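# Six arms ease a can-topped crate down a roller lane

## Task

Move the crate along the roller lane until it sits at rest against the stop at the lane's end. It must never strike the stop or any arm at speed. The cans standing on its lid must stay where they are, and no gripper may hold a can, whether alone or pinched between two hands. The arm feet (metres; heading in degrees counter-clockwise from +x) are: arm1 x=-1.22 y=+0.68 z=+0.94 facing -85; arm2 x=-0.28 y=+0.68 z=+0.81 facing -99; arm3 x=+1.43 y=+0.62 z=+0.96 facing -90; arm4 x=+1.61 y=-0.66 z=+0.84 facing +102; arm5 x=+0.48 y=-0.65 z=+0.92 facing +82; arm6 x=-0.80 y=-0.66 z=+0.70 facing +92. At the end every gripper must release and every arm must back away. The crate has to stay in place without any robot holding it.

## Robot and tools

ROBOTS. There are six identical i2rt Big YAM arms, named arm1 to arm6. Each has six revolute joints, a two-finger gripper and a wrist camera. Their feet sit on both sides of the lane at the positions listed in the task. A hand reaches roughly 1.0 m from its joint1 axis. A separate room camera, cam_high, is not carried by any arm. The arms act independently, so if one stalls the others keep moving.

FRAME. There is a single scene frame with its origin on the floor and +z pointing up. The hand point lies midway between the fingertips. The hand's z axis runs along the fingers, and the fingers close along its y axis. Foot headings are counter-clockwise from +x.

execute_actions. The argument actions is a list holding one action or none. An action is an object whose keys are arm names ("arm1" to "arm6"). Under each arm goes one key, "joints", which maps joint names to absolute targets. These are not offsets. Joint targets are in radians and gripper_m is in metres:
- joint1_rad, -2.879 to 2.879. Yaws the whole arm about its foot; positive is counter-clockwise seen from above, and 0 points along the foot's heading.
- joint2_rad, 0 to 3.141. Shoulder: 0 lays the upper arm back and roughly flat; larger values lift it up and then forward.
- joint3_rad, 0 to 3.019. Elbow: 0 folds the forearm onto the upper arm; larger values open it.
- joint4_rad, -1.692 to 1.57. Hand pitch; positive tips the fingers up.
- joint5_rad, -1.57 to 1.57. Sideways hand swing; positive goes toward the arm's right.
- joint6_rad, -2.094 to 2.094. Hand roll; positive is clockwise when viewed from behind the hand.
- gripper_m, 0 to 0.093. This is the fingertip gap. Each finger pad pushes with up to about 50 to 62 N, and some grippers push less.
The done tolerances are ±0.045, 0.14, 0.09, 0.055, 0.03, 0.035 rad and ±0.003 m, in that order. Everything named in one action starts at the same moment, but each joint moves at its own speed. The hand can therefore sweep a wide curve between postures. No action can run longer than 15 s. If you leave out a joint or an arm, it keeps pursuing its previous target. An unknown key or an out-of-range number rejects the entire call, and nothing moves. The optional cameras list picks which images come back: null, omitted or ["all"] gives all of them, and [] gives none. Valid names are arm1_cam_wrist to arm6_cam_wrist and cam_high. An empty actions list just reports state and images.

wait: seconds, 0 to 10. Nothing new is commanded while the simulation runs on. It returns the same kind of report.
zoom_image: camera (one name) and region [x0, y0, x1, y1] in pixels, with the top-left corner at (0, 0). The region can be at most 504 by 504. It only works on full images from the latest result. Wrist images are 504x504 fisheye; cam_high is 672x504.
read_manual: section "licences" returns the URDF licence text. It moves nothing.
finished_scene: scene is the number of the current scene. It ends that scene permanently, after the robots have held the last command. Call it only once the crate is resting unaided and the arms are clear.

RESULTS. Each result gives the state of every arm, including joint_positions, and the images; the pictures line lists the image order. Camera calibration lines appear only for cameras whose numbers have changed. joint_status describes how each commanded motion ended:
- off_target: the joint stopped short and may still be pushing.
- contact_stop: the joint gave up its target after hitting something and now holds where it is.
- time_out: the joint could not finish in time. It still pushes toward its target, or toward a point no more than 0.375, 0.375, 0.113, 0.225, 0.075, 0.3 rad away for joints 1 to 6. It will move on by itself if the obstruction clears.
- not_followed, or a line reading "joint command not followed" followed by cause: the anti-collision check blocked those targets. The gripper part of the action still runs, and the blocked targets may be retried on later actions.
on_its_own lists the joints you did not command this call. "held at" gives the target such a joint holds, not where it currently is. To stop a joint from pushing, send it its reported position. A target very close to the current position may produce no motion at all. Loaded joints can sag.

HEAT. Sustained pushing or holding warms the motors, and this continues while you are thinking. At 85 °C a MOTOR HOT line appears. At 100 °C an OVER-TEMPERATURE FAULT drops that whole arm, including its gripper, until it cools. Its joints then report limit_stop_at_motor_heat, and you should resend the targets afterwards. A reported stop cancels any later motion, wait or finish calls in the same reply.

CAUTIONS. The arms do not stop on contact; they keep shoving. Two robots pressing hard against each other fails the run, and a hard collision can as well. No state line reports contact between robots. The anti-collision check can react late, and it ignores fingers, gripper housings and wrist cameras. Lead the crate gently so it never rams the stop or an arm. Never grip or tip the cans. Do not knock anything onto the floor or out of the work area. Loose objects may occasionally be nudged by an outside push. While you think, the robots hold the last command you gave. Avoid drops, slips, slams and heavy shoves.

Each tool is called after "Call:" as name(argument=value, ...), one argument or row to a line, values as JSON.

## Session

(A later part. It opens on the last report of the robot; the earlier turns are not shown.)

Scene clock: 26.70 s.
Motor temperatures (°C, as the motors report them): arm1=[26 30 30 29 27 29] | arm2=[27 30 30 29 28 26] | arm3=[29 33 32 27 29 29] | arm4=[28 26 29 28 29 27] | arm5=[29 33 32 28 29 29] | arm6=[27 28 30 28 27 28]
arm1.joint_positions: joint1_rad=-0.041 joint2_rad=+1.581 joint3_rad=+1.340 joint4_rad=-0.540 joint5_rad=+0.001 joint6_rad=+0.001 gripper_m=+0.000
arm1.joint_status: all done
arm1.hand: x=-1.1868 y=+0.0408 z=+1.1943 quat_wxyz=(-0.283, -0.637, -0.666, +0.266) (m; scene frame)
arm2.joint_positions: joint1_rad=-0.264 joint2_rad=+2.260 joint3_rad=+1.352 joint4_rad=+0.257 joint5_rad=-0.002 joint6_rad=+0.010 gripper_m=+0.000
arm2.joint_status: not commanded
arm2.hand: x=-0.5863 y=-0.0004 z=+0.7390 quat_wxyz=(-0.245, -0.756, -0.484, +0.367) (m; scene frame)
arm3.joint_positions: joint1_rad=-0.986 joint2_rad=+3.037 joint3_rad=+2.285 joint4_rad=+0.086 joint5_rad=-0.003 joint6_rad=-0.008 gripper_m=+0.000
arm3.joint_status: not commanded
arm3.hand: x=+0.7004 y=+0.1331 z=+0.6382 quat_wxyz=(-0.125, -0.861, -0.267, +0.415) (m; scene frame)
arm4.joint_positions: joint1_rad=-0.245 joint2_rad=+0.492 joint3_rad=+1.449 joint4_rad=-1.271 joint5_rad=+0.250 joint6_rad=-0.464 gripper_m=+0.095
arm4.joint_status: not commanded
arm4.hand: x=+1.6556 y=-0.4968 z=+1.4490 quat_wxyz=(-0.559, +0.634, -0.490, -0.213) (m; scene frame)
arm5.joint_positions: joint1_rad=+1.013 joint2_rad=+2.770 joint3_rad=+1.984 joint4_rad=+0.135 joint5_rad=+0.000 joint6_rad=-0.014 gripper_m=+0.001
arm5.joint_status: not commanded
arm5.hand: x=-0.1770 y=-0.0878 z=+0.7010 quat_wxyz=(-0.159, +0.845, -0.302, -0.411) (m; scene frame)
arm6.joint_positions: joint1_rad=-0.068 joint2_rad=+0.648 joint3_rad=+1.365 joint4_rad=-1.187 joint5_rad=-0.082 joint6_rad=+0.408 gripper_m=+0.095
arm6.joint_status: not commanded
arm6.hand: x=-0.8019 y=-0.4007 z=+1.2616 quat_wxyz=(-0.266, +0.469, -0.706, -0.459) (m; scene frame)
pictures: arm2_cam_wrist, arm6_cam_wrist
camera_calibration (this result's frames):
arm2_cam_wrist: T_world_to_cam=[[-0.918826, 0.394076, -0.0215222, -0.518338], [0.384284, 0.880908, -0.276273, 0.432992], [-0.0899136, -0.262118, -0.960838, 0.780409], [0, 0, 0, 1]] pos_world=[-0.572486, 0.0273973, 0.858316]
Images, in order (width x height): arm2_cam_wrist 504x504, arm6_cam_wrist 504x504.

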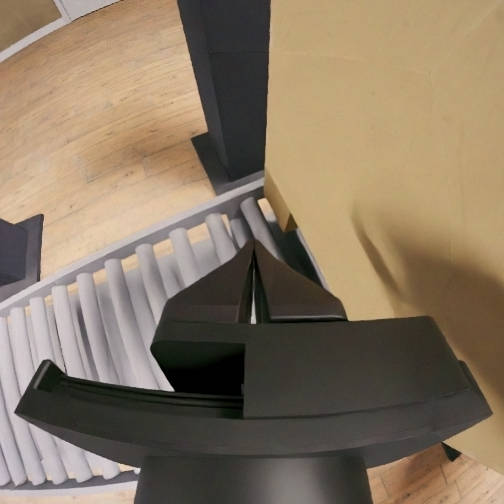

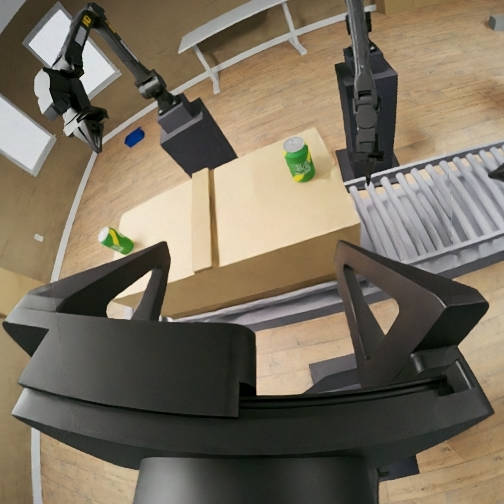

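Call:
execute_actions(
  actions=[
    {"arm1":{"joints":{"joint2_rad":2.29,"joint3_rad":1.66,"joint4_rad":-0.58}}},
  ],
  cameras=[],
)

Call:
execute_actions(
  actions=[
    {"arm1":{"joints":{"joint1_rad":0.04}}},
  ],
  cameras=[],
)

Call:
execute_actions(
  actions=[
    {"arm1":{"joints":{"joint1_rad":0.13}}},
  ],
  cameras=[],
)

Call:
execute_actions(
  actions=[
    {"arm1":{"joints":{"joint1_rad":0.21}},"arm2":{"joints":{"joint1_rad":-0.2,"joint2_rad":2.2,"joint3_rad":1.26,"joint4_rad":0.33}}},
  ],
  cameras=["arm1_cam_wrist","arm2_cam_wrist"],
)

Scene clock: 28.90 s.
Motor temperatures (°C, as the motors report them): arm1=[26 30 31 29 27 29] | arm2=[27 30 30 29 28 26] | arm3=[29 34 33 27 29 29] | arm4=[28 26 29 28 29 27] | arm5=[29 34 33 28 29 29] | arm6=[27 28 31 28 27 28]
arm1.joint_positions: joint1_rad=-0.041 joint2_rad=+2.264 joint3_rad=+1.649 joint4_rad=-0.574 joint5_rad=+0.001 joint6_rad=+0.001 gripper_m=+0.000
arm1.joint_status: all done
arm1.hand: x=-1.1810 y=-0.0426 z=+0.8808 quat_wxyz=(-0.142, -0.678, -0.709, +0.132) (m; scene frame)
arm2.joint_positions: joint1_rad=-0.264 joint2_rad=+2.260 joint3_rad=+1.352 joint4_rad=+0.257 joint5_rad=-0.002 joint6_rad=+0.010 gripper_m=+0.000
arm2.joint_status: not commanded
arm2.hand: x=-0.5863 y=-0.0004 z=+0.7390 quat_wxyz=(-0.245, -0.756, -0.484, +0.367) (m; scene frame)
arm3.joint_positions: joint1_rad=-0.986 joint2_rad=+3.037 joint3_rad=+2.285 joint4_rad=+0.086 joint5_rad=-0.003 joint6_rad=-0.008 gripper_m=+0.000
arm3.joint_status: not commanded
arm3.hand: x=+0.7004 y=+0.1331 z=+0.6382 quat_wxyz=(-0.125, -0.861, -0.267, +0.415) (m; scene frame)
arm4.joint_positions: joint1_rad=-0.245 joint2_rad=+0.492 joint3_rad=+1.449 joint4_rad=-1.271 joint5_rad=+0.250 joint6_rad=-0.464 gripper_m=+0.095
arm4.joint_status: not commanded
arm4.hand: x=+1.6556 y=-0.4968 z=+1.4490 quat_wxyz=(-0.559, +0.634, -0.490, -0.213) (m; scene frame)
arm5.joint_positions: joint1_rad=+1.013 joint2_rad=+2.770 joint3_rad=+1.984 joint4_rad=+0.135 joint5_rad=+0.000 joint6_rad=-0.014 gripper_m=+0.001
arm5.joint_status: not commanded
arm5.hand: x=-0.1770 y=-0.0878 z=+0.7010 quat_wxyz=(-0.159, +0.845, -0.302, -0.411) (m; scene frame)
arm6.joint_positions: joint1_rad=-0.068 joint2_rad=+0.648 joint3_rad=+1.365 joint4_rad=-1.187 joint5_rad=-0.082 joint6_rad=+0.408 gripper_m=+0.095
arm6.joint_status: not commanded
arm6.hand: x=-0.8019 y=-0.4007 z=+1.2616 quat_wxyz=(-0.266, +0.469, -0.706, -0.459) (m; scene frame)
pictures: none
No camera images: the call's "cameras" was empty. Leave "cameras" out to get every camera's image.

Scene clock: 29.73 s.
Motor temperatures (°C, as the motors report them): arm1=[26 31 31 29 27 29] | arm2=[27 30 30 29 28 26] | arm3=[29 34 33 27 29 29] | arm4=[28 26 29 28 29 27] | arm5=[29 34 33 28 29 29] | arm6=[27 28 31 28 27 28]
arm1.joint_positions: joint1_rad=+0.041 joint2_rad=+2.264 joint3_rad=+1.649 joint4_rad=-0.574 joint5_rad=+0.009 joint6_rad=+0.001 gripper_m=+0.000
arm1.joint_status: all done
arm1.hand: x=-1.1242 y=-0.0376 z=+0.8811 quat_wxyz=(-0.145, -0.649, -0.736, +0.130) (m; scene frame)
arm2.joint_positions: joint1_rad=-0.264 joint2_rad=+2.260 joint3_rad=+1.352 joint4_rad=+0.257 joint5_rad=-0.002 joint6_rad=+0.010 gripper_m=+0.000
arm2.joint_status: not commanded
arm2.hand: x=-0.5863 y=-0.0004 z=+0.7390 quat_wxyz=(-0.245, -0.756, -0.484, +0.367) (m; scene frame)
arm3.joint_positions: joint1_rad=-0.986 joint2_rad=+3.037 joint3_rad=+2.285 joint4_rad=+0.086 joint5_rad=-0.003 joint6_rad=-0.008 gripper_m=+0.000
arm3.joint_status: not commanded
arm3.hand: x=+0.7004 y=+0.1331 z=+0.6382 quat_wxyz=(-0.125, -0.861, -0.267, +0.415) (m; scene frame)
arm4.joint_positions: joint1_rad=-0.245 joint2_rad=+0.492 joint3_rad=+1.449 joint4_rad=-1.271 joint5_rad=+0.250 joint6_rad=-0.464 gripper_m=+0.095
arm4.joint_status: not commanded
arm4.hand: x=+1.6556 y=-0.4968 z=+1.4490 quat_wxyz=(-0.559, +0.634, -0.490, -0.213) (m; scene frame)
arm5.joint_positions: joint1_rad=+1.013 joint2_rad=+2.770 joint3_rad=+1.984 joint4_rad=+0.135 joint5_rad=+0.000 joint6_rad=-0.014 gripper_m=+0.001
arm5.joint_status: not commanded
arm5.hand: x=-0.1770 y=-0.0878 z=+0.7010 quat_wxyz=(-0.159, +0.845, -0.302, -0.411) (m; scene frame)
arm6.joint_positions: joint1_rad=-0.068 joint2_rad=+0.648 joint3_rad=+1.365 joint4_rad=-1.187 joint5_rad=-0.082 joint6_rad=+0.408 gripper_m=+0.095
arm6.joint_status: not commanded
arm6.hand: x=-0.8019 y=-0.4007 z=+1.2616 quat_wxyz=(-0.266, +0.469, -0.706, -0.459) (m; scene frame)
pictures: none
No camera images: the call's "cameras" was empty. Leave "cameras" out to get every camera's image.

Scene clock: 31.40 s.
Motor temperatures (°C, as the motors report them): arm1=[26 31 31 29 27 29] | arm2=[27 30 30 29 28 26] | arm3=[29 34 33 27 29 29] | arm4=[28 26 29 28 29 27] | arm5=[29 34 33 28 29 29] | arm6=[27 28 31 28 27 28]
arm1.joint_positions: joint1_rad=+0.121 joint2_rad=+2.264 joint3_rad=+1.649 joint4_rad=-0.574 joint5_rad=+0.003 joint6_rad=+0.001 gripper_m=+0.000
arm1.joint_status: all done
arm1.hand: x=-1.0662 y=-0.0278 z=+0.8813 quat_wxyz=(-0.152, -0.618, -0.761, +0.122) (m; scene frame)
arm2.joint_positions: joint1_rad=-0.262 joint2_rad=+2.260 joint3_rad=+1.351 joint4_rad=+0.257 joint5_rad=-0.002 joint6_rad=+0.010 gripper_m=+0.000
arm2.joint_status: not commanded
arm2.hand: x=-0.5844 y=-0.0005 z=+0.7383 quat_wxyz=(-0.245, -0.755, -0.485, +0.366) (m; scene frame)
arm3.joint_positions: joint1_rad=-0.986 joint2_rad=+3.037 joint3_rad=+2.285 joint4_rad=+0.086 joint5_rad=-0.003 joint6_rad=-0.008 gripper_m=+0.000
arm3.joint_status: not commanded
arm3.hand: x=+0.7004 y=+0.1331 z=+0.6382 quat_wxyz=(-0.125, -0.861, -0.267, +0.415) (m; scene frame)
arm4.joint_positions: joint1_rad=-0.245 joint2_rad=+0.492 joint3_rad=+1.449 joint4_rad=-1.271 joint5_rad=+0.250 joint6_rad=-0.464 gripper_m=+0.095
arm4.joint_status: not commanded
arm4.hand: x=+1.6556 y=-0.4968 z=+1.4490 quat_wxyz=(-0.559, +0.634, -0.490, -0.213) (m; scene frame)
arm5.joint_positions: joint1_rad=+1.013 joint2_rad=+2.770 joint3_rad=+1.984 joint4_rad=+0.135 joint5_rad=+0.000 joint6_rad=-0.014 gripper_m=+0.001
arm5.joint_status: not commanded
arm5.hand: x=-0.1770 y=-0.0878 z=+0.7010 quat_wxyz=(-0.159, +0.845, -0.302, -0.411) (m; scene frame)
arm6.joint_positions: joint1_rad=-0.068 joint2_rad=+0.648 joint3_rad=+1.365 joint4_rad=-1.187 joint5_rad=-0.082 joint6_rad=+0.408 gripper_m=+0.095
arm6.joint_status: not commanded
arm6.hand: x=-0.8019 y=-0.4007 z=+1.2616 quat_wxyz=(-0.266, +0.469, -0.706, -0.459) (m; scene frame)
pictures: none
No camera images: the call's "cameras" was empty. Leave "cameras" out to get every camera's image.

Scene clock: 33.00 s.
Motor temperatures (°C, as the motors report them): arm1=[26 31 31 29 28 29] | arm2=[27 30 30 29 28 26] | arm3=[29 34 33 27 29 29] | arm4=[28 26 29 28 29 27] | arm5=[29 34 33 28 29 29] | arm6=[27 28 31 28 27 28]
arm1.joint_positions: joint1_rad=+0.200 joint2_rad=+2.264 joint3_rad=+1.649 joint4_rad=-0.574 joint5_rad=+0.003 joint6_rad=+0.001 gripper_m=+0.000
arm1.joint_status: all done
arm1.hand: x=-1.0114 y=-0.0140 z=+0.8815 quat_wxyz=(-0.156, -0.588, -0.785, +0.116) (m; scene frame)
arm2.joint_positions: joint1_rad=-0.193 joint2_rad=+2.220 joint3_rad=+1.262 joint4_rad=+0.306 joint5_rad=-0.002 joint6_rad=+0.010 gripper_m=+0.000
arm2.joint_status: all done
arm2.hand: x=-0.5284 y=+0.0042 z=+0.7392 quat_wxyz=(-0.258, -0.738, -0.511, +0.358) (m; scene frame)
arm3.joint_positions: joint1_rad=-0.986 joint2_rad=+3.037 joint3_rad=+2.285 joint4_rad=+0.086 joint5_rad=-0.003 joint6_rad=-0.008 gripper_m=+0.000
arm3.joint_status: not commanded
arm3.hand: x=+0.7004 y=+0.1331 z=+0.6382 quat_wxyz=(-0.125, -0.861, -0.267, +0.415) (m; scene frame)
arm4.joint_positions: joint1_rad=-0.245 joint2_rad=+0.492 joint3_rad=+1.449 joint4_rad=-1.271 joint5_rad=+0.250 joint6_rad=-0.464 gripper_m=+0.095
arm4.joint_status: not commanded
arm4.hand: x=+1.6556 y=-0.4968 z=+1.4490 quat_wxyz=(-0.559, +0.634, -0.490, -0.213) (m; scene frame)
arm5.joint_positions: joint1_rad=+1.013 joint2_rad=+2.770 joint3_rad=+1.984 joint4_rad=+0.135 joint5_rad=+0.000 joint6_rad=-0.014 gripper_m=+0.001
arm5.joint_status: not commanded
arm5.hand: x=-0.1770 y=-0.0878 z=+0.7010 quat_wxyz=(-0.159, +0.845, -0.302, -0.411) (m; scene frame)
arm6.joint_positions: joint1_rad=-0.068 joint2_rad=+0.648 joint3_rad=+1.365 joint4_rad=-1.187 joint5_rad=-0.082 joint6_rad=+0.408 gripper_m=+0.095
arm6.joint_status: not commanded
arm6.hand: x=-0.8019 y=-0.4007 z=+1.2616 quat_wxyz=(-0.266, +0.469, -0.706, -0.459) (m; scene frame)
pictures: arm1_cam_wrist, arm2_cam_wrist
camera_calibration (this result's frames):
arm1_cam_wrist: T_world_to_cam=[[-0.959978, -0.280073, -0.00096791, -0.972821], [-0.273015, 0.935003, 0.226343, -0.456079], [-0.0624876, 0.217548, -0.974047, 0.923837], [0, 0, 0, 1]] pos_world=[-1.00068, -0.0470052, 1.00215]
arm2_cam_wrist: T_world_to_cam=[[-0.944606, 0.327515, -0.0212817, -0.480449], [0.320437, 0.906284, -0.275625, 0.372451], [-0.0709839, -0.267177, -0.96103, 0.797231], [0, 0, 0, 1]] pos_world=[-0.516592, 0.0328093, 0.858594]
Images, in order (width x height): arm1_cam_wrist 504x504, arm2_cam_wrist 504x504.

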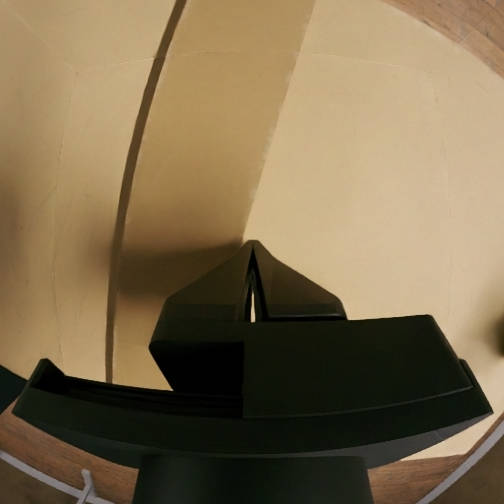

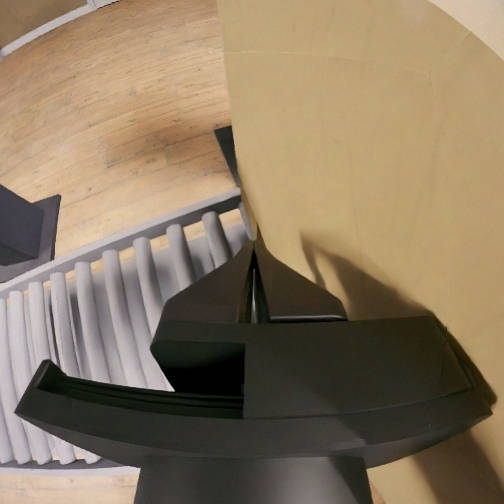

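Call:
execute_actions(
  actions=[
    {"arm1":{"joints":{"joint1_rad":0.285}},"arm2":{"joints":{"joint1_rad":-0.115,"joint2_rad":2.16,"joint3_rad":1.17,"joint4_rad":0.38}}},
  ],
  cameras=[],
)

Call:
execute_actions(
  actions=[
    {"arm1":{"joints":{"joint1_rad":0.36}},"arm2":{"joints":{"joint1_rad":-0.035,"joint2_rad":2.12,"joint3_rad":1.08,"joint4_rad":0.43}}},
  ],
  cameras=[],
)

Call:
execute_actions(
  actions=[
    {"arm1":{"joints":{"joint1_rad":0.44}},"arm2":{"joints":{"joint1_rad":0.05,"joint2_rad":2.08,"joint3_rad":0.99,"joint4_rad":0.48}}},
  ],
  cameras=[],
)

Call:
execute_actions(
  actions=[
    {"arm1":{"joints":{"joint1_rad":0.52}},"arm2":{"joints":{"joint1_rad":0.14,"joint2_rad":2.04,"joint3_rad":0.9,"joint4_rad":0.53}}},
  ],
  cameras=["arm1_cam_wrist","arm2_cam_wrist","cam_high"],
)

Scene clock: 35.37 s.
Motor temperatures (°C, as the motors report them): arm1=[26 31 31 29 28 29] | arm2=[27 30 30 29 28 26] | arm3=[29 34 33 27 29 29] | arm4=[28 26 29 28 29 27] | arm5=[29 34 33 28 29 29] | arm6=[27 28 31 28 27 28]
arm1.joint_positions: joint1_rad=+0.275 joint2_rad=+2.264 joint3_rad=+1.649 joint4_rad=-0.574 joint5_rad=+0.003 joint6_rad=+0.001 gripper_m=+0.000
arm1.joint_status: all done
arm1.hand: x=-0.9599 y=+0.0034 z=+0.8817 quat_wxyz=(-0.160, -0.558, -0.807, +0.111) (m; scene frame)
arm2.joint_positions: joint1_rad=-0.106 joint2_rad=+2.179 joint3_rad=+1.172 joint4_rad=+0.356 joint5_rad=-0.001 joint6_rad=+0.010 gripper_m=+0.000
arm2.joint_status: all done
arm2.hand: x=-0.4621 y=+0.0108 z=+0.7410 quat_wxyz=(-0.274, -0.715, -0.542, +0.347) (m; scene frame)
arm3.joint_positions: joint1_rad=-0.986 joint2_rad=+3.037 joint3_rad=+2.285 joint4_rad=+0.086 joint5_rad=-0.003 joint6_rad=-0.008 gripper_m=+0.000
arm3.joint_status: not commanded
arm3.hand: x=+0.7004 y=+0.1331 z=+0.6382 quat_wxyz=(-0.125, -0.861, -0.267, +0.415) (m; scene frame)
arm4.joint_positions: joint1_rad=-0.245 joint2_rad=+0.492 joint3_rad=+1.449 joint4_rad=-1.271 joint5_rad=+0.250 joint6_rad=-0.464 gripper_m=+0.095
arm4.joint_status: not commanded
arm4.hand: x=+1.6556 y=-0.4968 z=+1.4490 quat_wxyz=(-0.559, +0.634, -0.490, -0.213) (m; scene frame)
arm5.joint_positions: joint1_rad=+1.013 joint2_rad=+2.770 joint3_rad=+1.984 joint4_rad=+0.135 joint5_rad=+0.000 joint6_rad=-0.014 gripper_m=+0.001
arm5.joint_status: not commanded
arm5.hand: x=-0.1770 y=-0.0878 z=+0.7010 quat_wxyz=(-0.159, +0.845, -0.302, -0.411) (m; scene frame)
arm6.joint_positions: joint1_rad=-0.068 joint2_rad=+0.648 joint3_rad=+1.365 joint4_rad=-1.187 joint5_rad=-0.082 joint6_rad=+0.408 gripper_m=+0.095
arm6.joint_status: not commanded
arm6.hand: x=-0.8019 y=-0.4007 z=+1.2616 quat_wxyz=(-0.266, +0.469, -0.706, -0.459) (m; scene frame)
pictures: none
No camera images: the call's "cameras" was empty. Leave "cameras" out to get every camera's image.

Scene clock: 36.90 s.
Motor temperatures (°C, as the motors report them): arm1=[26 31 31 29 28 29] | arm2=[27 30 30 29 28 26] | arm3=[29 35 33 27 29 29] | arm4=[28 26 29 28 29 27] | arm5=[29 34 33 28 29 29] | arm6=[27 28 31 28 27 28]
arm1.joint_positions: joint1_rad=+0.350 joint2_rad=+2.264 joint3_rad=+1.649 joint4_rad=-0.574 joint5_rad=+0.003 joint6_rad=+0.001 gripper_m=+0.000
arm1.joint_status: all done
arm1.hand: x=-0.9103 y=+0.0243 z=+0.8818 quat_wxyz=(-0.164, -0.527, -0.827, +0.105) (m; scene frame)
arm2.joint_positions: joint1_rad=-0.028 joint2_rad=+2.137 joint3_rad=+1.082 joint4_rad=+0.406 joint5_rad=-0.001 joint6_rad=+0.010 gripper_m=+0.000
arm2.joint_status: all done
arm2.hand: x=-0.4042 y=+0.0256 z=+0.7435 quat_wxyz=(-0.288, -0.693, -0.569, +0.337) (m; scene frame)
arm3.joint_positions: joint1_rad=-0.986 joint2_rad=+3.037 joint3_rad=+2.285 joint4_rad=+0.086 joint5_rad=-0.003 joint6_rad=-0.008 gripper_m=+0.000
arm3.joint_status: not commanded
arm3.hand: x=+0.7004 y=+0.1331 z=+0.6382 quat_wxyz=(-0.125, -0.861, -0.267, +0.415) (m; scene frame)
arm4.joint_positions: joint1_rad=-0.245 joint2_rad=+0.492 joint3_rad=+1.449 joint4_rad=-1.271 joint5_rad=+0.250 joint6_rad=-0.464 gripper_m=+0.095
arm4.joint_status: not commanded
arm4.hand: x=+1.6556 y=-0.4968 z=+1.4490 quat_wxyz=(-0.559, +0.634, -0.490, -0.213) (m; scene frame)
arm5.joint_positions: joint1_rad=+1.013 joint2_rad=+2.770 joint3_rad=+1.984 joint4_rad=+0.135 joint5_rad=+0.000 joint6_rad=-0.014 gripper_m=+0.001
arm5.joint_status: not commanded
arm5.hand: x=-0.1770 y=-0.0878 z=+0.7010 quat_wxyz=(-0.159, +0.845, -0.302, -0.411) (m; scene frame)
arm6.joint_positions: joint1_rad=-0.068 joint2_rad=+0.648 joint3_rad=+1.365 joint4_rad=-1.187 joint5_rad=-0.082 joint6_rad=+0.408 gripper_m=+0.095
arm6.joint_status: not commanded
arm6.hand: x=-0.8019 y=-0.4007 z=+1.2616 quat_wxyz=(-0.266, +0.469, -0.706, -0.459) (m; scene frame)
pictures: none
No camera images: the call's "cameras" was empty. Leave "cameras" out to get every camera's image.

Scene clock: 38.37 s.
Motor temperatures (°C, as the motors report them): arm1=[26 31 31 29 28 29] | arm2=[27 30 30 30 28 26] | arm3=[29 35 33 27 29 29] | arm4=[28 26 29 28 29 27] | arm5=[29 34 33 28 29 29] | arm6=[27 28 31 28 27 28]
arm1.joint_positions: joint1_rad=+0.431 joint2_rad=+2.264 joint3_rad=+1.649 joint4_rad=-0.574 joint5_rad=+0.003 joint6_rad=+0.001 gripper_m=+0.000
arm1.joint_status: all done
arm1.hand: x=-0.8584 y=+0.0512 z=+0.8818 quat_wxyz=(-0.168, -0.493, -0.848, +0.099) (m; scene frame)
arm2.joint_positions: joint1_rad=+0.058 joint2_rad=+2.097 joint3_rad=+0.991 joint4_rad=+0.456 joint5_rad=-0.001 joint6_rad=+0.010 gripper_m=+0.000
arm2.joint_status: all done
arm2.hand: x=-0.3448 y=+0.0462 z=+0.7452 quat_wxyz=(-0.302, -0.668, -0.598, +0.324) (m; scene frame)
arm3.joint_positions: joint1_rad=-0.986 joint2_rad=+3.037 joint3_rad=+2.285 joint4_rad=+0.086 joint5_rad=-0.003 joint6_rad=-0.008 gripper_m=+0.000
arm3.joint_status: not commanded
arm3.hand: x=+0.7004 y=+0.1331 z=+0.6382 quat_wxyz=(-0.125, -0.861, -0.267, +0.415) (m; scene frame)
arm4.joint_positions: joint1_rad=-0.245 joint2_rad=+0.492 joint3_rad=+1.449 joint4_rad=-1.271 joint5_rad=+0.250 joint6_rad=-0.464 gripper_m=+0.095
arm4.joint_status: not commanded
arm4.hand: x=+1.6556 y=-0.4968 z=+1.4490 quat_wxyz=(-0.559, +0.634, -0.490, -0.213) (m; scene frame)
arm5.joint_positions: joint1_rad=+1.013 joint2_rad=+2.770 joint3_rad=+1.984 joint4_rad=+0.135 joint5_rad=+0.000 joint6_rad=-0.014 gripper_m=+0.001
arm5.joint_status: not commanded
arm5.hand: x=-0.1770 y=-0.0878 z=+0.7010 quat_wxyz=(-0.159, +0.845, -0.302, -0.411) (m; scene frame)
arm6.joint_positions: joint1_rad=-0.068 joint2_rad=+0.648 joint3_rad=+1.365 joint4_rad=-1.187 joint5_rad=-0.082 joint6_rad=+0.408 gripper_m=+0.095
arm6.joint_status: not commanded
arm6.hand: x=-0.8019 y=-0.4007 z=+1.2616 quat_wxyz=(-0.266, +0.469, -0.706, -0.459) (m; scene frame)
pictures: none
No camera images: the call's "cameras" was empty. Leave "cameras" out to get every camera's image.

Scene clock: 39.80 s.
Motor temperatures (°C, as the motors report them): arm1=[26 31 31 29 28 29] | arm2=[27 30 30 30 28 26] | arm3=[29 35 33 27 29 29] | arm4=[28 26 29 28 29 27] | arm5=[29 35 33 28 29 29] | arm6=[27 28 31 28 27 28]
arm1.joint_positions: joint1_rad=+0.511 joint2_rad=+2.264 joint3_rad=+1.649 joint4_rad=-0.574 joint5_rad=+0.003 joint6_rad=+0.001 gripper_m=+0.000
arm1.joint_status: all done
arm1.hand: x=-0.8100 y=+0.0814 z=+0.8818 quat_wxyz=(-0.172, -0.459, -0.867, +0.093) (m; scene frame)
arm2.joint_positions: joint1_rad=+0.147 joint2_rad=+2.055 joint3_rad=+0.901 joint4_rad=+0.507 joint5_rad=-0.001 joint6_rad=+0.010 gripper_m=+0.000
arm2.joint_status: all done
arm2.hand: x=-0.2876 y=+0.0718 z=+0.7484 quat_wxyz=(-0.317, -0.640, -0.627, +0.311) (m; scene frame)
arm3.joint_positions: joint1_rad=-0.986 joint2_rad=+3.037 joint3_rad=+2.285 joint4_rad=+0.086 joint5_rad=-0.003 joint6_rad=-0.008 gripper_m=+0.000
arm3.joint_status: not commanded
arm3.hand: x=+0.7004 y=+0.1331 z=+0.6382 quat_wxyz=(-0.125, -0.861, -0.267, +0.415) (m; scene frame)
arm4.joint_positions: joint1_rad=-0.245 joint2_rad=+0.492 joint3_rad=+1.449 joint4_rad=-1.271 joint5_rad=+0.250 joint6_rad=-0.464 gripper_m=+0.095
arm4.joint_status: not commanded
arm4.hand: x=+1.6556 y=-0.4968 z=+1.4490 quat_wxyz=(-0.559, +0.634, -0.490, -0.213) (m; scene frame)
arm5.joint_positions: joint1_rad=+1.013 joint2_rad=+2.770 joint3_rad=+1.984 joint4_rad=+0.135 joint5_rad=+0.000 joint6_rad=-0.014 gripper_m=+0.001
arm5.joint_status: not commanded
arm5.hand: x=-0.1770 y=-0.0878 z=+0.7010 quat_wxyz=(-0.159, +0.845, -0.302, -0.411) (m; scene frame)
arm6.joint_positions: joint1_rad=-0.068 joint2_rad=+0.648 joint3_rad=+1.365 joint4_rad=-1.187 joint5_rad=-0.082 joint6_rad=+0.408 gripper_m=+0.095
arm6.joint_status: not commanded
arm6.hand: x=-0.8019 y=-0.4007 z=+1.2616 quat_wxyz=(-0.266, +0.469, -0.706, -0.459) (m; scene frame)
pictures: arm1_cam_wrist, arm2_cam_wrist, cam_high
camera_calibration (this result's frames):
arm1_cam_wrist: T_world_to_cam=[[-0.828284, -0.560303, 0.00247811, -0.626373], [-0.545358, 0.80719, 0.225899, -0.70014], [-0.128572, 0.185757, -0.974148, 0.865134], [0, 0, 0, 1]] pos_world=[-0.789409, 0.0534823, 1.00248]
arm2_cam_wrist: T_world_to_cam=[[-0.999739, -0.00640851, -0.0219197, -0.266309], [0.0000437213, 0.959281, -0.282453, 0.145659], [0.0228372, -0.28238, -0.959031, 0.867776], [0, 0, 0, 1]] pos_world=[-0.286064, 0.103608, 0.867528]
Images, in order (width x height): arm1_cam_wrist 504x504, arm2_cam_wrist 504x504, cam_high 672x504.

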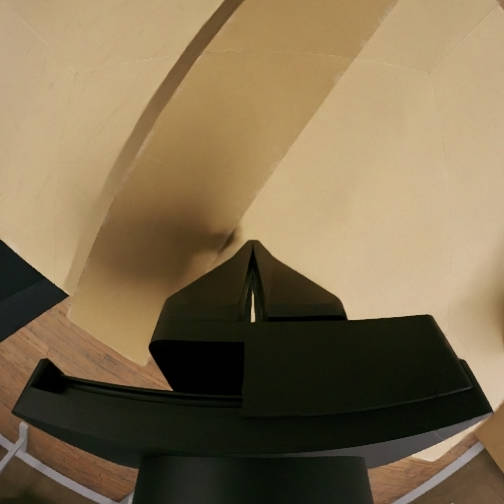

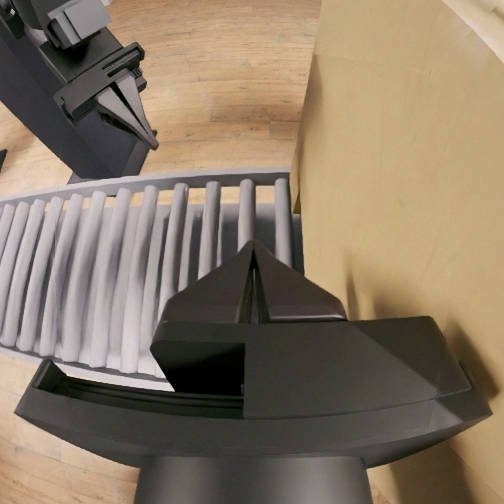

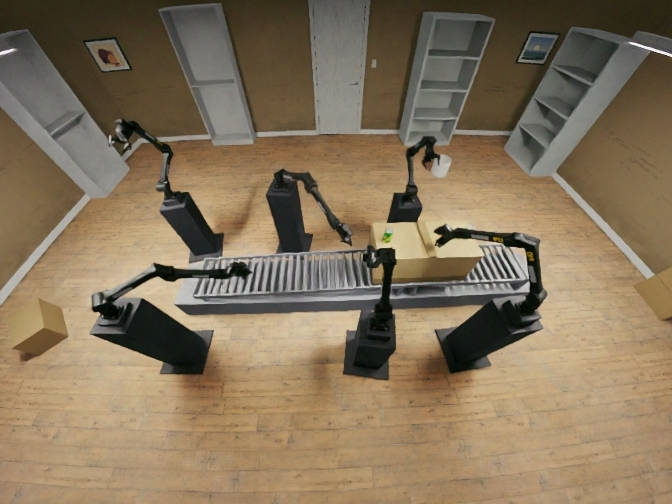

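Call:
execute_actions(
  actions=[
    {"arm5":{"joints":{"joint1_rad":1.06,"joint4_rad":0.35,"joint2_rad":2.86,"joint3_rad":2.2}},"arm2":{"joints":{"joint1_rad":0.2}}},
  ],
  cameras=["arm1_cam_wrist","arm2_cam_wrist"],
)

Scene clock: 41.07 s.
Motor temperatures (°C, as the motors report them): arm1=[26 31 31 29 28 29] | arm2=[27 30 30 30 28 26] | arm3=[29 35 34 27 29 29] | arm4=[28 26 29 28 29 27] | arm5=[29 35 33 28 29 29] | arm6=[27 28 31 28 27 28]
arm1.joint_positions: joint1_rad=+0.511 joint2_rad=+2.264 joint3_rad=+1.649 joint4_rad=-0.574 joint5_rad=+0.003 joint6_rad=+0.001 gripper_m=+0.000
arm1.joint_status: not commanded
arm1.hand: x=-0.8100 y=+0.0814 z=+0.8818 quat_wxyz=(-0.172, -0.459, -0.867, +0.093) (m; scene frame)
arm2.joint_positions: joint1_rad=+0.200 joint2_rad=+2.055 joint3_rad=+0.901 joint4_rad=+0.507 joint5_rad=-0.001 joint6_rad=+0.010 gripper_m=+0.000
arm2.joint_status: all done
arm2.hand: x=-0.2553 y=+0.0724 z=+0.7486 quat_wxyz=(-0.326, -0.623, -0.644, +0.303) (m; scene frame)
arm3.joint_positions: joint1_rad=-0.986 joint2_rad=+3.037 joint3_rad=+2.285 joint4_rad=+0.086 joint5_rad=-0.003 joint6_rad=-0.008 gripper_m=+0.000
arm3.joint_status: not commanded
arm3.hand: x=+0.7004 y=+0.1331 z=+0.6382 quat_wxyz=(-0.125, -0.861, -0.267, +0.415) (m; scene frame)
arm4.joint_positions: joint1_rad=-0.245 joint2_rad=+0.492 joint3_rad=+1.449 joint4_rad=-1.271 joint5_rad=+0.250 joint6_rad=-0.464 gripper_m=+0.095
arm4.joint_status: not commanded
arm4.hand: x=+1.6556 y=-0.4968 z=+1.4490 quat_wxyz=(-0.559, +0.634, -0.490, -0.213) (m; scene frame)
arm5.joint_positions: joint1_rad=+1.063 joint2_rad=+2.834 joint3_rad=+2.168 joint4_rad=+0.327 joint5_rad=+0.000 joint6_rad=-0.014 gripper_m=+0.001
arm5.joint_status: all done
arm5.hand: x=-0.2608 y=-0.0784 z=+0.7768 quat_wxyz=(-0.192, +0.778, -0.255, -0.541) (m; scene frame)
arm6.joint_positions: joint1_rad=-0.068 joint2_rad=+0.648 joint3_rad=+1.365 joint4_rad=-1.187 joint5_rad=-0.082 joint6_rad=+0.408 gripper_m=+0.095
arm6.joint_status: not commanded
arm6.hand: x=-0.8019 y=-0.4007 z=+1.2616 quat_wxyz=(-0.266, +0.469, -0.706, -0.459) (m; scene frame)
pictures: arm1_cam_wrist, arm2_cam_wrist
camera_calibration (this result's frames):
arm1_cam_wrist: T_world_to_cam=[[-0.828284, -0.560303, 0.00247811, -0.626373], [-0.545358, 0.80719, 0.225899, -0.70014], [-0.128572, 0.185757, -0.974148, 0.865134], [0, 0, 0, 1]] pos_world=[-0.789409, 0.0534823, 1.00248]
arm2_cam_wrist: T_world_to_cam=[[-0.997992, -0.0593934, -0.0220207, -0.229664], [-0.0507611, 0.957817, -0.282861, 0.132595], [0.0378918, -0.281175, -0.958908, 0.871121], [0, 0, 0, 1]] pos_world=[-0.25548, 0.104296, 0.867773]
Images, in order (width x height): arm1_cam_wrist 504x504, arm2_cam_wrist 504x504.

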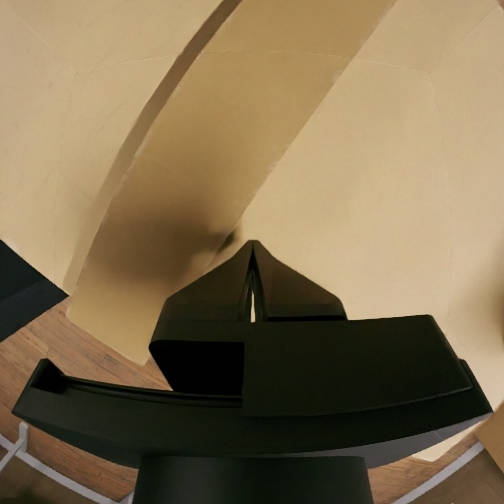

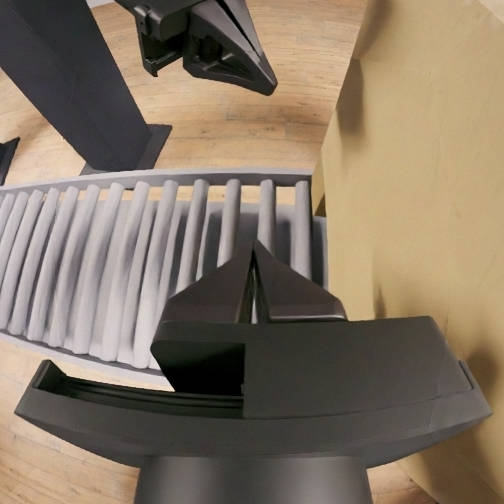

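Call:
execute_actions(
  actions=[
    {"arm1":{"joints":{"joint1_rad":0.62,"joint2_rad":2.32}},"arm2":{"joints":{"joint1_rad":0.4,"joint2_rad":1.7,"joint3_rad":0.45}}},
  ],
  cameras=["arm1_cam_wrist","arm5_cam_wrist","cam_high"],
)

Scene clock: 42.77 s.
Motor temperatures (°C, as the motors report them): arm1=[26 32 31 29 28 29] | arm2=[27 30 30 30 28 26] | arm3=[29 35 34 27 29 29] | arm4=[28 26 29 28 29 27] | arm5=[29 35 33 28 29 29] | arm6=[27 28 31 28 27 28]
arm1.joint_positions: joint1_rad=+0.616 joint2_rad=+2.279 joint3_rad=+1.649 joint4_rad=-0.575 joint5_rad=+0.002 joint6_rad=+0.001 gripper_m=+0.000
arm1.joint_status: all done
arm1.hand: x=-0.7518 y=+0.1295 z=+0.8713 quat_wxyz=(-0.169, -0.413, -0.891, +0.080) (m; scene frame)
arm2.joint_positions: joint1_rad=+0.410 joint2_rad=+1.701 joint3_rad=+0.445 joint4_rad=+0.512 joint5_rad=-0.001 joint6_rad=+0.010 gripper_m=+0.000
arm2.joint_status: all done
arm2.hand: x=-0.1731 y=+0.2575 z=+0.7806 quat_wxyz=(-0.322, -0.565, -0.721, +0.241) (m; scene frame)
arm3.joint_positions: joint1_rad=-0.986 joint2_rad=+3.037 joint3_rad=+2.285 joint4_rad=+0.086 joint5_rad=-0.003 joint6_rad=-0.008 gripper_m=+0.000
arm3.joint_status: not commanded
arm3.hand: x=+0.7004 y=+0.1331 z=+0.6382 quat_wxyz=(-0.125, -0.861, -0.267, +0.415) (m; scene frame)
arm4.joint_positions: joint1_rad=-0.245 joint2_rad=+0.492 joint3_rad=+1.449 joint4_rad=-1.271 joint5_rad=+0.250 joint6_rad=-0.464 gripper_m=+0.095
arm4.joint_status: not commanded
arm4.hand: x=+1.6556 y=-0.4968 z=+1.4490 quat_wxyz=(-0.559, +0.634, -0.490, -0.213) (m; scene frame)
arm5.joint_positions: joint1_rad=+1.063 joint2_rad=+2.834 joint3_rad=+2.168 joint4_rad=+0.327 joint5_rad=+0.000 joint6_rad=-0.014 gripper_m=+0.001
arm5.joint_status: not commanded
arm5.hand: x=-0.2608 y=-0.0784 z=+0.7768 quat_wxyz=(-0.192, +0.778, -0.255, -0.541) (m; scene frame)
arm6.joint_positions: joint1_rad=-0.068 joint2_rad=+0.648 joint3_rad=+1.365 joint4_rad=-1.187 joint5_rad=-0.082 joint6_rad=+0.408 gripper_m=+0.095
arm6.joint_status: not commanded
arm6.hand: x=-0.8019 y=-0.4007 z=+1.2616 quat_wxyz=(-0.266, +0.469, -0.706, -0.459) (m; scene frame)
pictures: arm1_cam_wrist, arm5_cam_wrist, cam_high
camera_calibration (this result's frames):
arm1_cam_wrist: T_world_to_cam=[[-0.76477, -0.644298, 0.00265594, -0.492699], [-0.624788, 0.742606, 0.241198, -0.769604], [-0.157376, 0.182802, -0.970472, 0.828935], [0, 0, 0, 1]] pos_world=[-0.727186, 0.102536, 0.991395]
arm5_cam_wrist: T_world_to_cam=[[0.604531, 0.796365, 0.018586, 0.202976], [0.6613, -0.48872, -0.569065, 0.582115], [-0.4441, 0.356308, -0.822083, 0.677806], [0, 0, 0, 1]] pos_world=[-0.206644, -0.118659, 0.884701]
Images, in order (width x height): arm1_cam_wrist 504x504, arm5_cam_wrist 504x504, cam_high 672x504.

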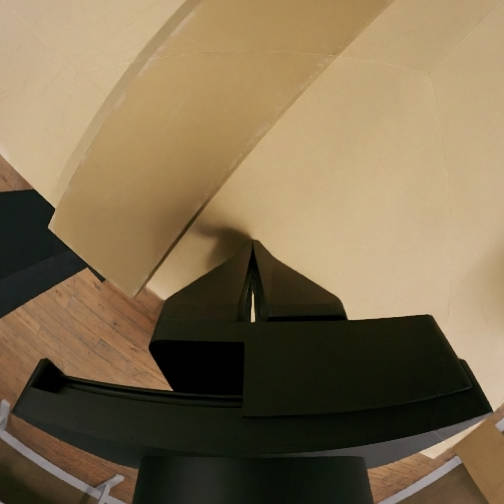

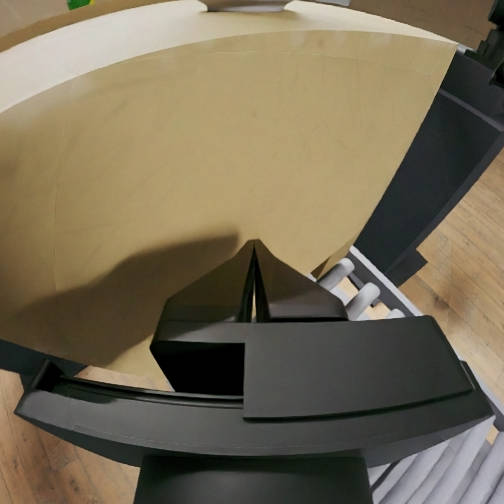

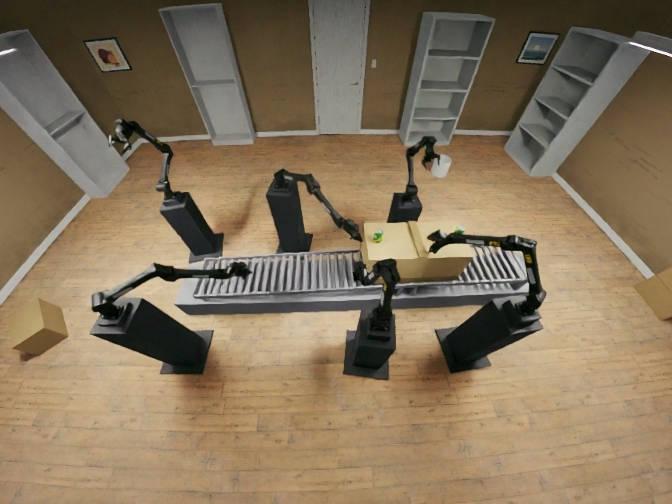

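Free now, seemingly.

Call:
execute_actions(
  actions=[
    {"arm1":{"joints":{"joint2_rad":1.7}},"arm2":{"joints":{"joint2_rad":1.0}},"arm5":{"joints":{"joint1_rad":1.03,"joint4_rad":0.22}}},
  ],
  cameras=["arm5_cam_wrist"],
)

Call:
execute_actions(
  actions=[
    {"arm5":{"joints":{"joint1_rad":0.98,"joint4_rad":0.12}}},
  ],
  cameras=["arm5_cam_wrist"],
)

Scene clock: 44.97 s.
Motor temperatures (°C, as the motors report them): arm1=[26 32 31 29 28 29] | arm2=[27 30 30 30 28 26] | arm3=[29 35 34 27 29 29] | arm4=[28 26 29 28 29 27] | arm5=[29 35 34 28 29 29] | arm6=[27 28 31 28 27 28]
arm1.joint_positions: joint1_rad=+0.616 joint2_rad=+1.690 joint3_rad=+1.654 joint4_rad=-0.578 joint5_rad=+0.000 joint6_rad=+0.001 gripper_m=+0.000
arm1.joint_status: all done
arm1.hand: x=-0.7535 y=+0.1332 z=+1.2950 quat_wxyz=(-0.422, -0.372, -0.803, +0.196) (m; scene frame)
arm2.joint_positions: joint1_rad=+0.410 joint2_rad=+1.001 joint3_rad=+0.445 joint4_rad=+0.513 joint5_rad=-0.001 joint6_rad=+0.010 gripper_m=+0.000
arm2.joint_status: all done
arm2.hand: x=-0.1736 y=+0.2496 z=+1.0871 quat_wxyz=(-0.551, -0.446, -0.568, +0.418) (m; scene frame)
arm3.joint_positions: joint1_rad=-0.986 joint2_rad=+3.037 joint3_rad=+2.285 joint4_rad=+0.086 joint5_rad=-0.003 joint6_rad=-0.008 gripper_m=+0.000
arm3.joint_status: not commanded
arm3.hand: x=+0.7004 y=+0.1331 z=+0.6382 quat_wxyz=(-0.125, -0.861, -0.267, +0.415) (m; scene frame)
arm4.joint_positions: joint1_rad=-0.245 joint2_rad=+0.492 joint3_rad=+1.449 joint4_rad=-1.271 joint5_rad=+0.250 joint6_rad=-0.464 gripper_m=+0.095
arm4.joint_status: not commanded
arm4.hand: x=+1.6556 y=-0.4968 z=+1.4490 quat_wxyz=(-0.559, +0.634, -0.490, -0.213) (m; scene frame)
arm5.joint_positions: joint1_rad=+0.971 joint2_rad=+2.852 joint3_rad=+2.160 joint4_rad=+0.214 joint5_rad=+0.026 joint6_rad=-0.013 gripper_m=+0.000
arm5.joint_status: joint1_rad off_target (ended at +0.971, target +1.030); the others done
arm5.hand: x=-0.1875 y=-0.0224 z=+0.7312 quat_wxyz=(-0.206, +0.798, -0.312, -0.474) (m; scene frame)
arm6.joint_positions: joint1_rad=-0.068 joint2_rad=+0.648 joint3_rad=+1.365 joint4_rad=-1.187 joint5_rad=-0.082 joint6_rad=+0.408 gripper_m=+0.095
arm6.joint_status: not commanded
arm6.hand: x=-0.8019 y=-0.4007 z=+1.2616 quat_wxyz=(-0.266, +0.469, -0.706, -0.459) (m; scene frame)
pictures: arm5_cam_wrist
camera_calibration (this result's frames):
arm5_cam_wrist: T_world_to_cam=[[0.69151, 0.721777, 0.0291942, 0.121835], [0.653971, -0.608359, -0.44969, 0.443667], [-0.306815, 0.330057, -0.892708, 0.729737], [0, 0, 0, 1]] pos_world=[-0.150501, -0.0588832, 0.847398]
Images, in order (width x height): arm5_cam_wrist 504x504.

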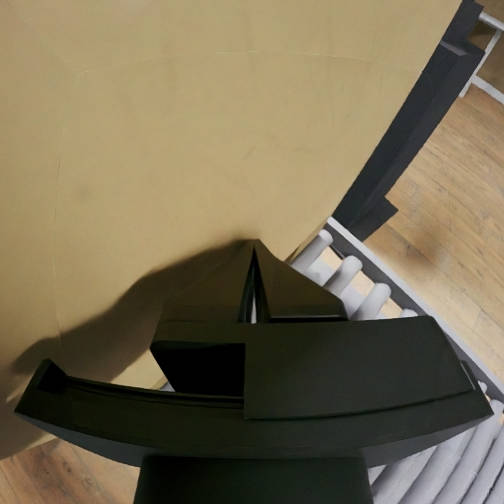

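Scene clock: 46.23 s.
Motor temperatures (°C, as the motors report them): arm1=[26 32 31 29 28 29] | arm2=[27 29 30 30 28 26] | arm3=[29 35 34 27 29 29] | arm4=[28 26 29 28 29 27] | arm5=[29 35 34 28 29 29] | arm6=[27 28 31 28 27 28]
arm1.joint_positions: joint1_rad=+0.616 joint2_rad=+1.690 joint3_rad=+1.654 joint4_rad=-0.578 joint5_rad=+0.000 joint6_rad=+0.001 gripper_m=+0.000
arm1.joint_status: not commanded
arm1.hand: x=-0.7535 y=+0.1332 z=+1.2950 quat_wxyz=(-0.422, -0.372, -0.803, +0.196) (m; scene frame)
arm2.joint_positions: joint1_rad=+0.410 joint2_rad=+1.001 joint3_rad=+0.445 joint4_rad=+0.513 joint5_rad=-0.001 joint6_rad=+0.010 gripper_m=+0.000
arm2.joint_status: not commanded
arm2.hand: x=-0.1736 y=+0.2496 z=+1.0871 quat_wxyz=(-0.551, -0.446, -0.568, +0.418) (m; scene frame)
arm3.joint_positions: joint1_rad=-0.986 joint2_rad=+3.037 joint3_rad=+2.285 joint4_rad=+0.086 joint5_rad=-0.003 joint6_rad=-0.008 gripper_m=+0.000
arm3.joint_status: not commanded
arm3.hand: x=+0.7004 y=+0.1331 z=+0.6382 quat_wxyz=(-0.125, -0.861, -0.267, +0.415) (m; scene frame)
arm4.joint_positions: joint1_rad=-0.245 joint2_rad=+0.492 joint3_rad=+1.449 joint4_rad=-1.271 joint5_rad=+0.250 joint6_rad=-0.464 gripper_m=+0.095
arm4.joint_status: not commanded
arm4.hand: x=+1.6556 y=-0.4968 z=+1.4490 quat_wxyz=(-0.559, +0.634, -0.490, -0.213) (m; scene frame)
arm5.joint_positions: joint1_rad=+0.924 joint2_rad=+2.855 joint3_rad=+2.160 joint4_rad=+0.113 joint5_rad=+0.014 joint6_rad=-0.013 gripper_m=+0.000
arm5.joint_status: joint1_rad off_target (ended at +0.925, target +0.980); the others done
arm5.hand: x=-0.1498 y=-0.0029 z=+0.7085 quat_wxyz=(-0.195, +0.815, -0.337, -0.430) (m; scene frame)
arm6.joint_positions: joint1_rad=-0.068 joint2_rad=+0.648 joint3_rad=+1.365 joint4_rad=-1.187 joint5_rad=-0.082 joint6_rad=+0.408 gripper_m=+0.095
arm6.joint_status: not commanded
arm6.hand: x=-0.8019 y=-0.4007 z=+1.2616 quat_wxyz=(-0.266, +0.469, -0.706, -0.459) (m; scene frame)
pictures: arm5_cam_wrist
camera_calibration (this result's frames):
arm5_cam_wrist: T_world_to_cam=[[0.716129, 0.69753, 0.0246997, 0.0891612], [0.658258, -0.663198, -0.356181, 0.354901], [-0.232067, 0.271331, -0.93409, 0.754933], [0, 0, 0, 1]] pos_world=[-0.122273, -0.0316594, 0.829382]
Images, in order (width x height): arm5_cam_wrist 504x504.

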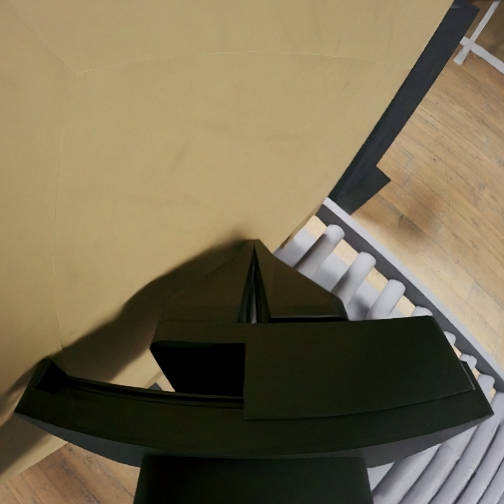

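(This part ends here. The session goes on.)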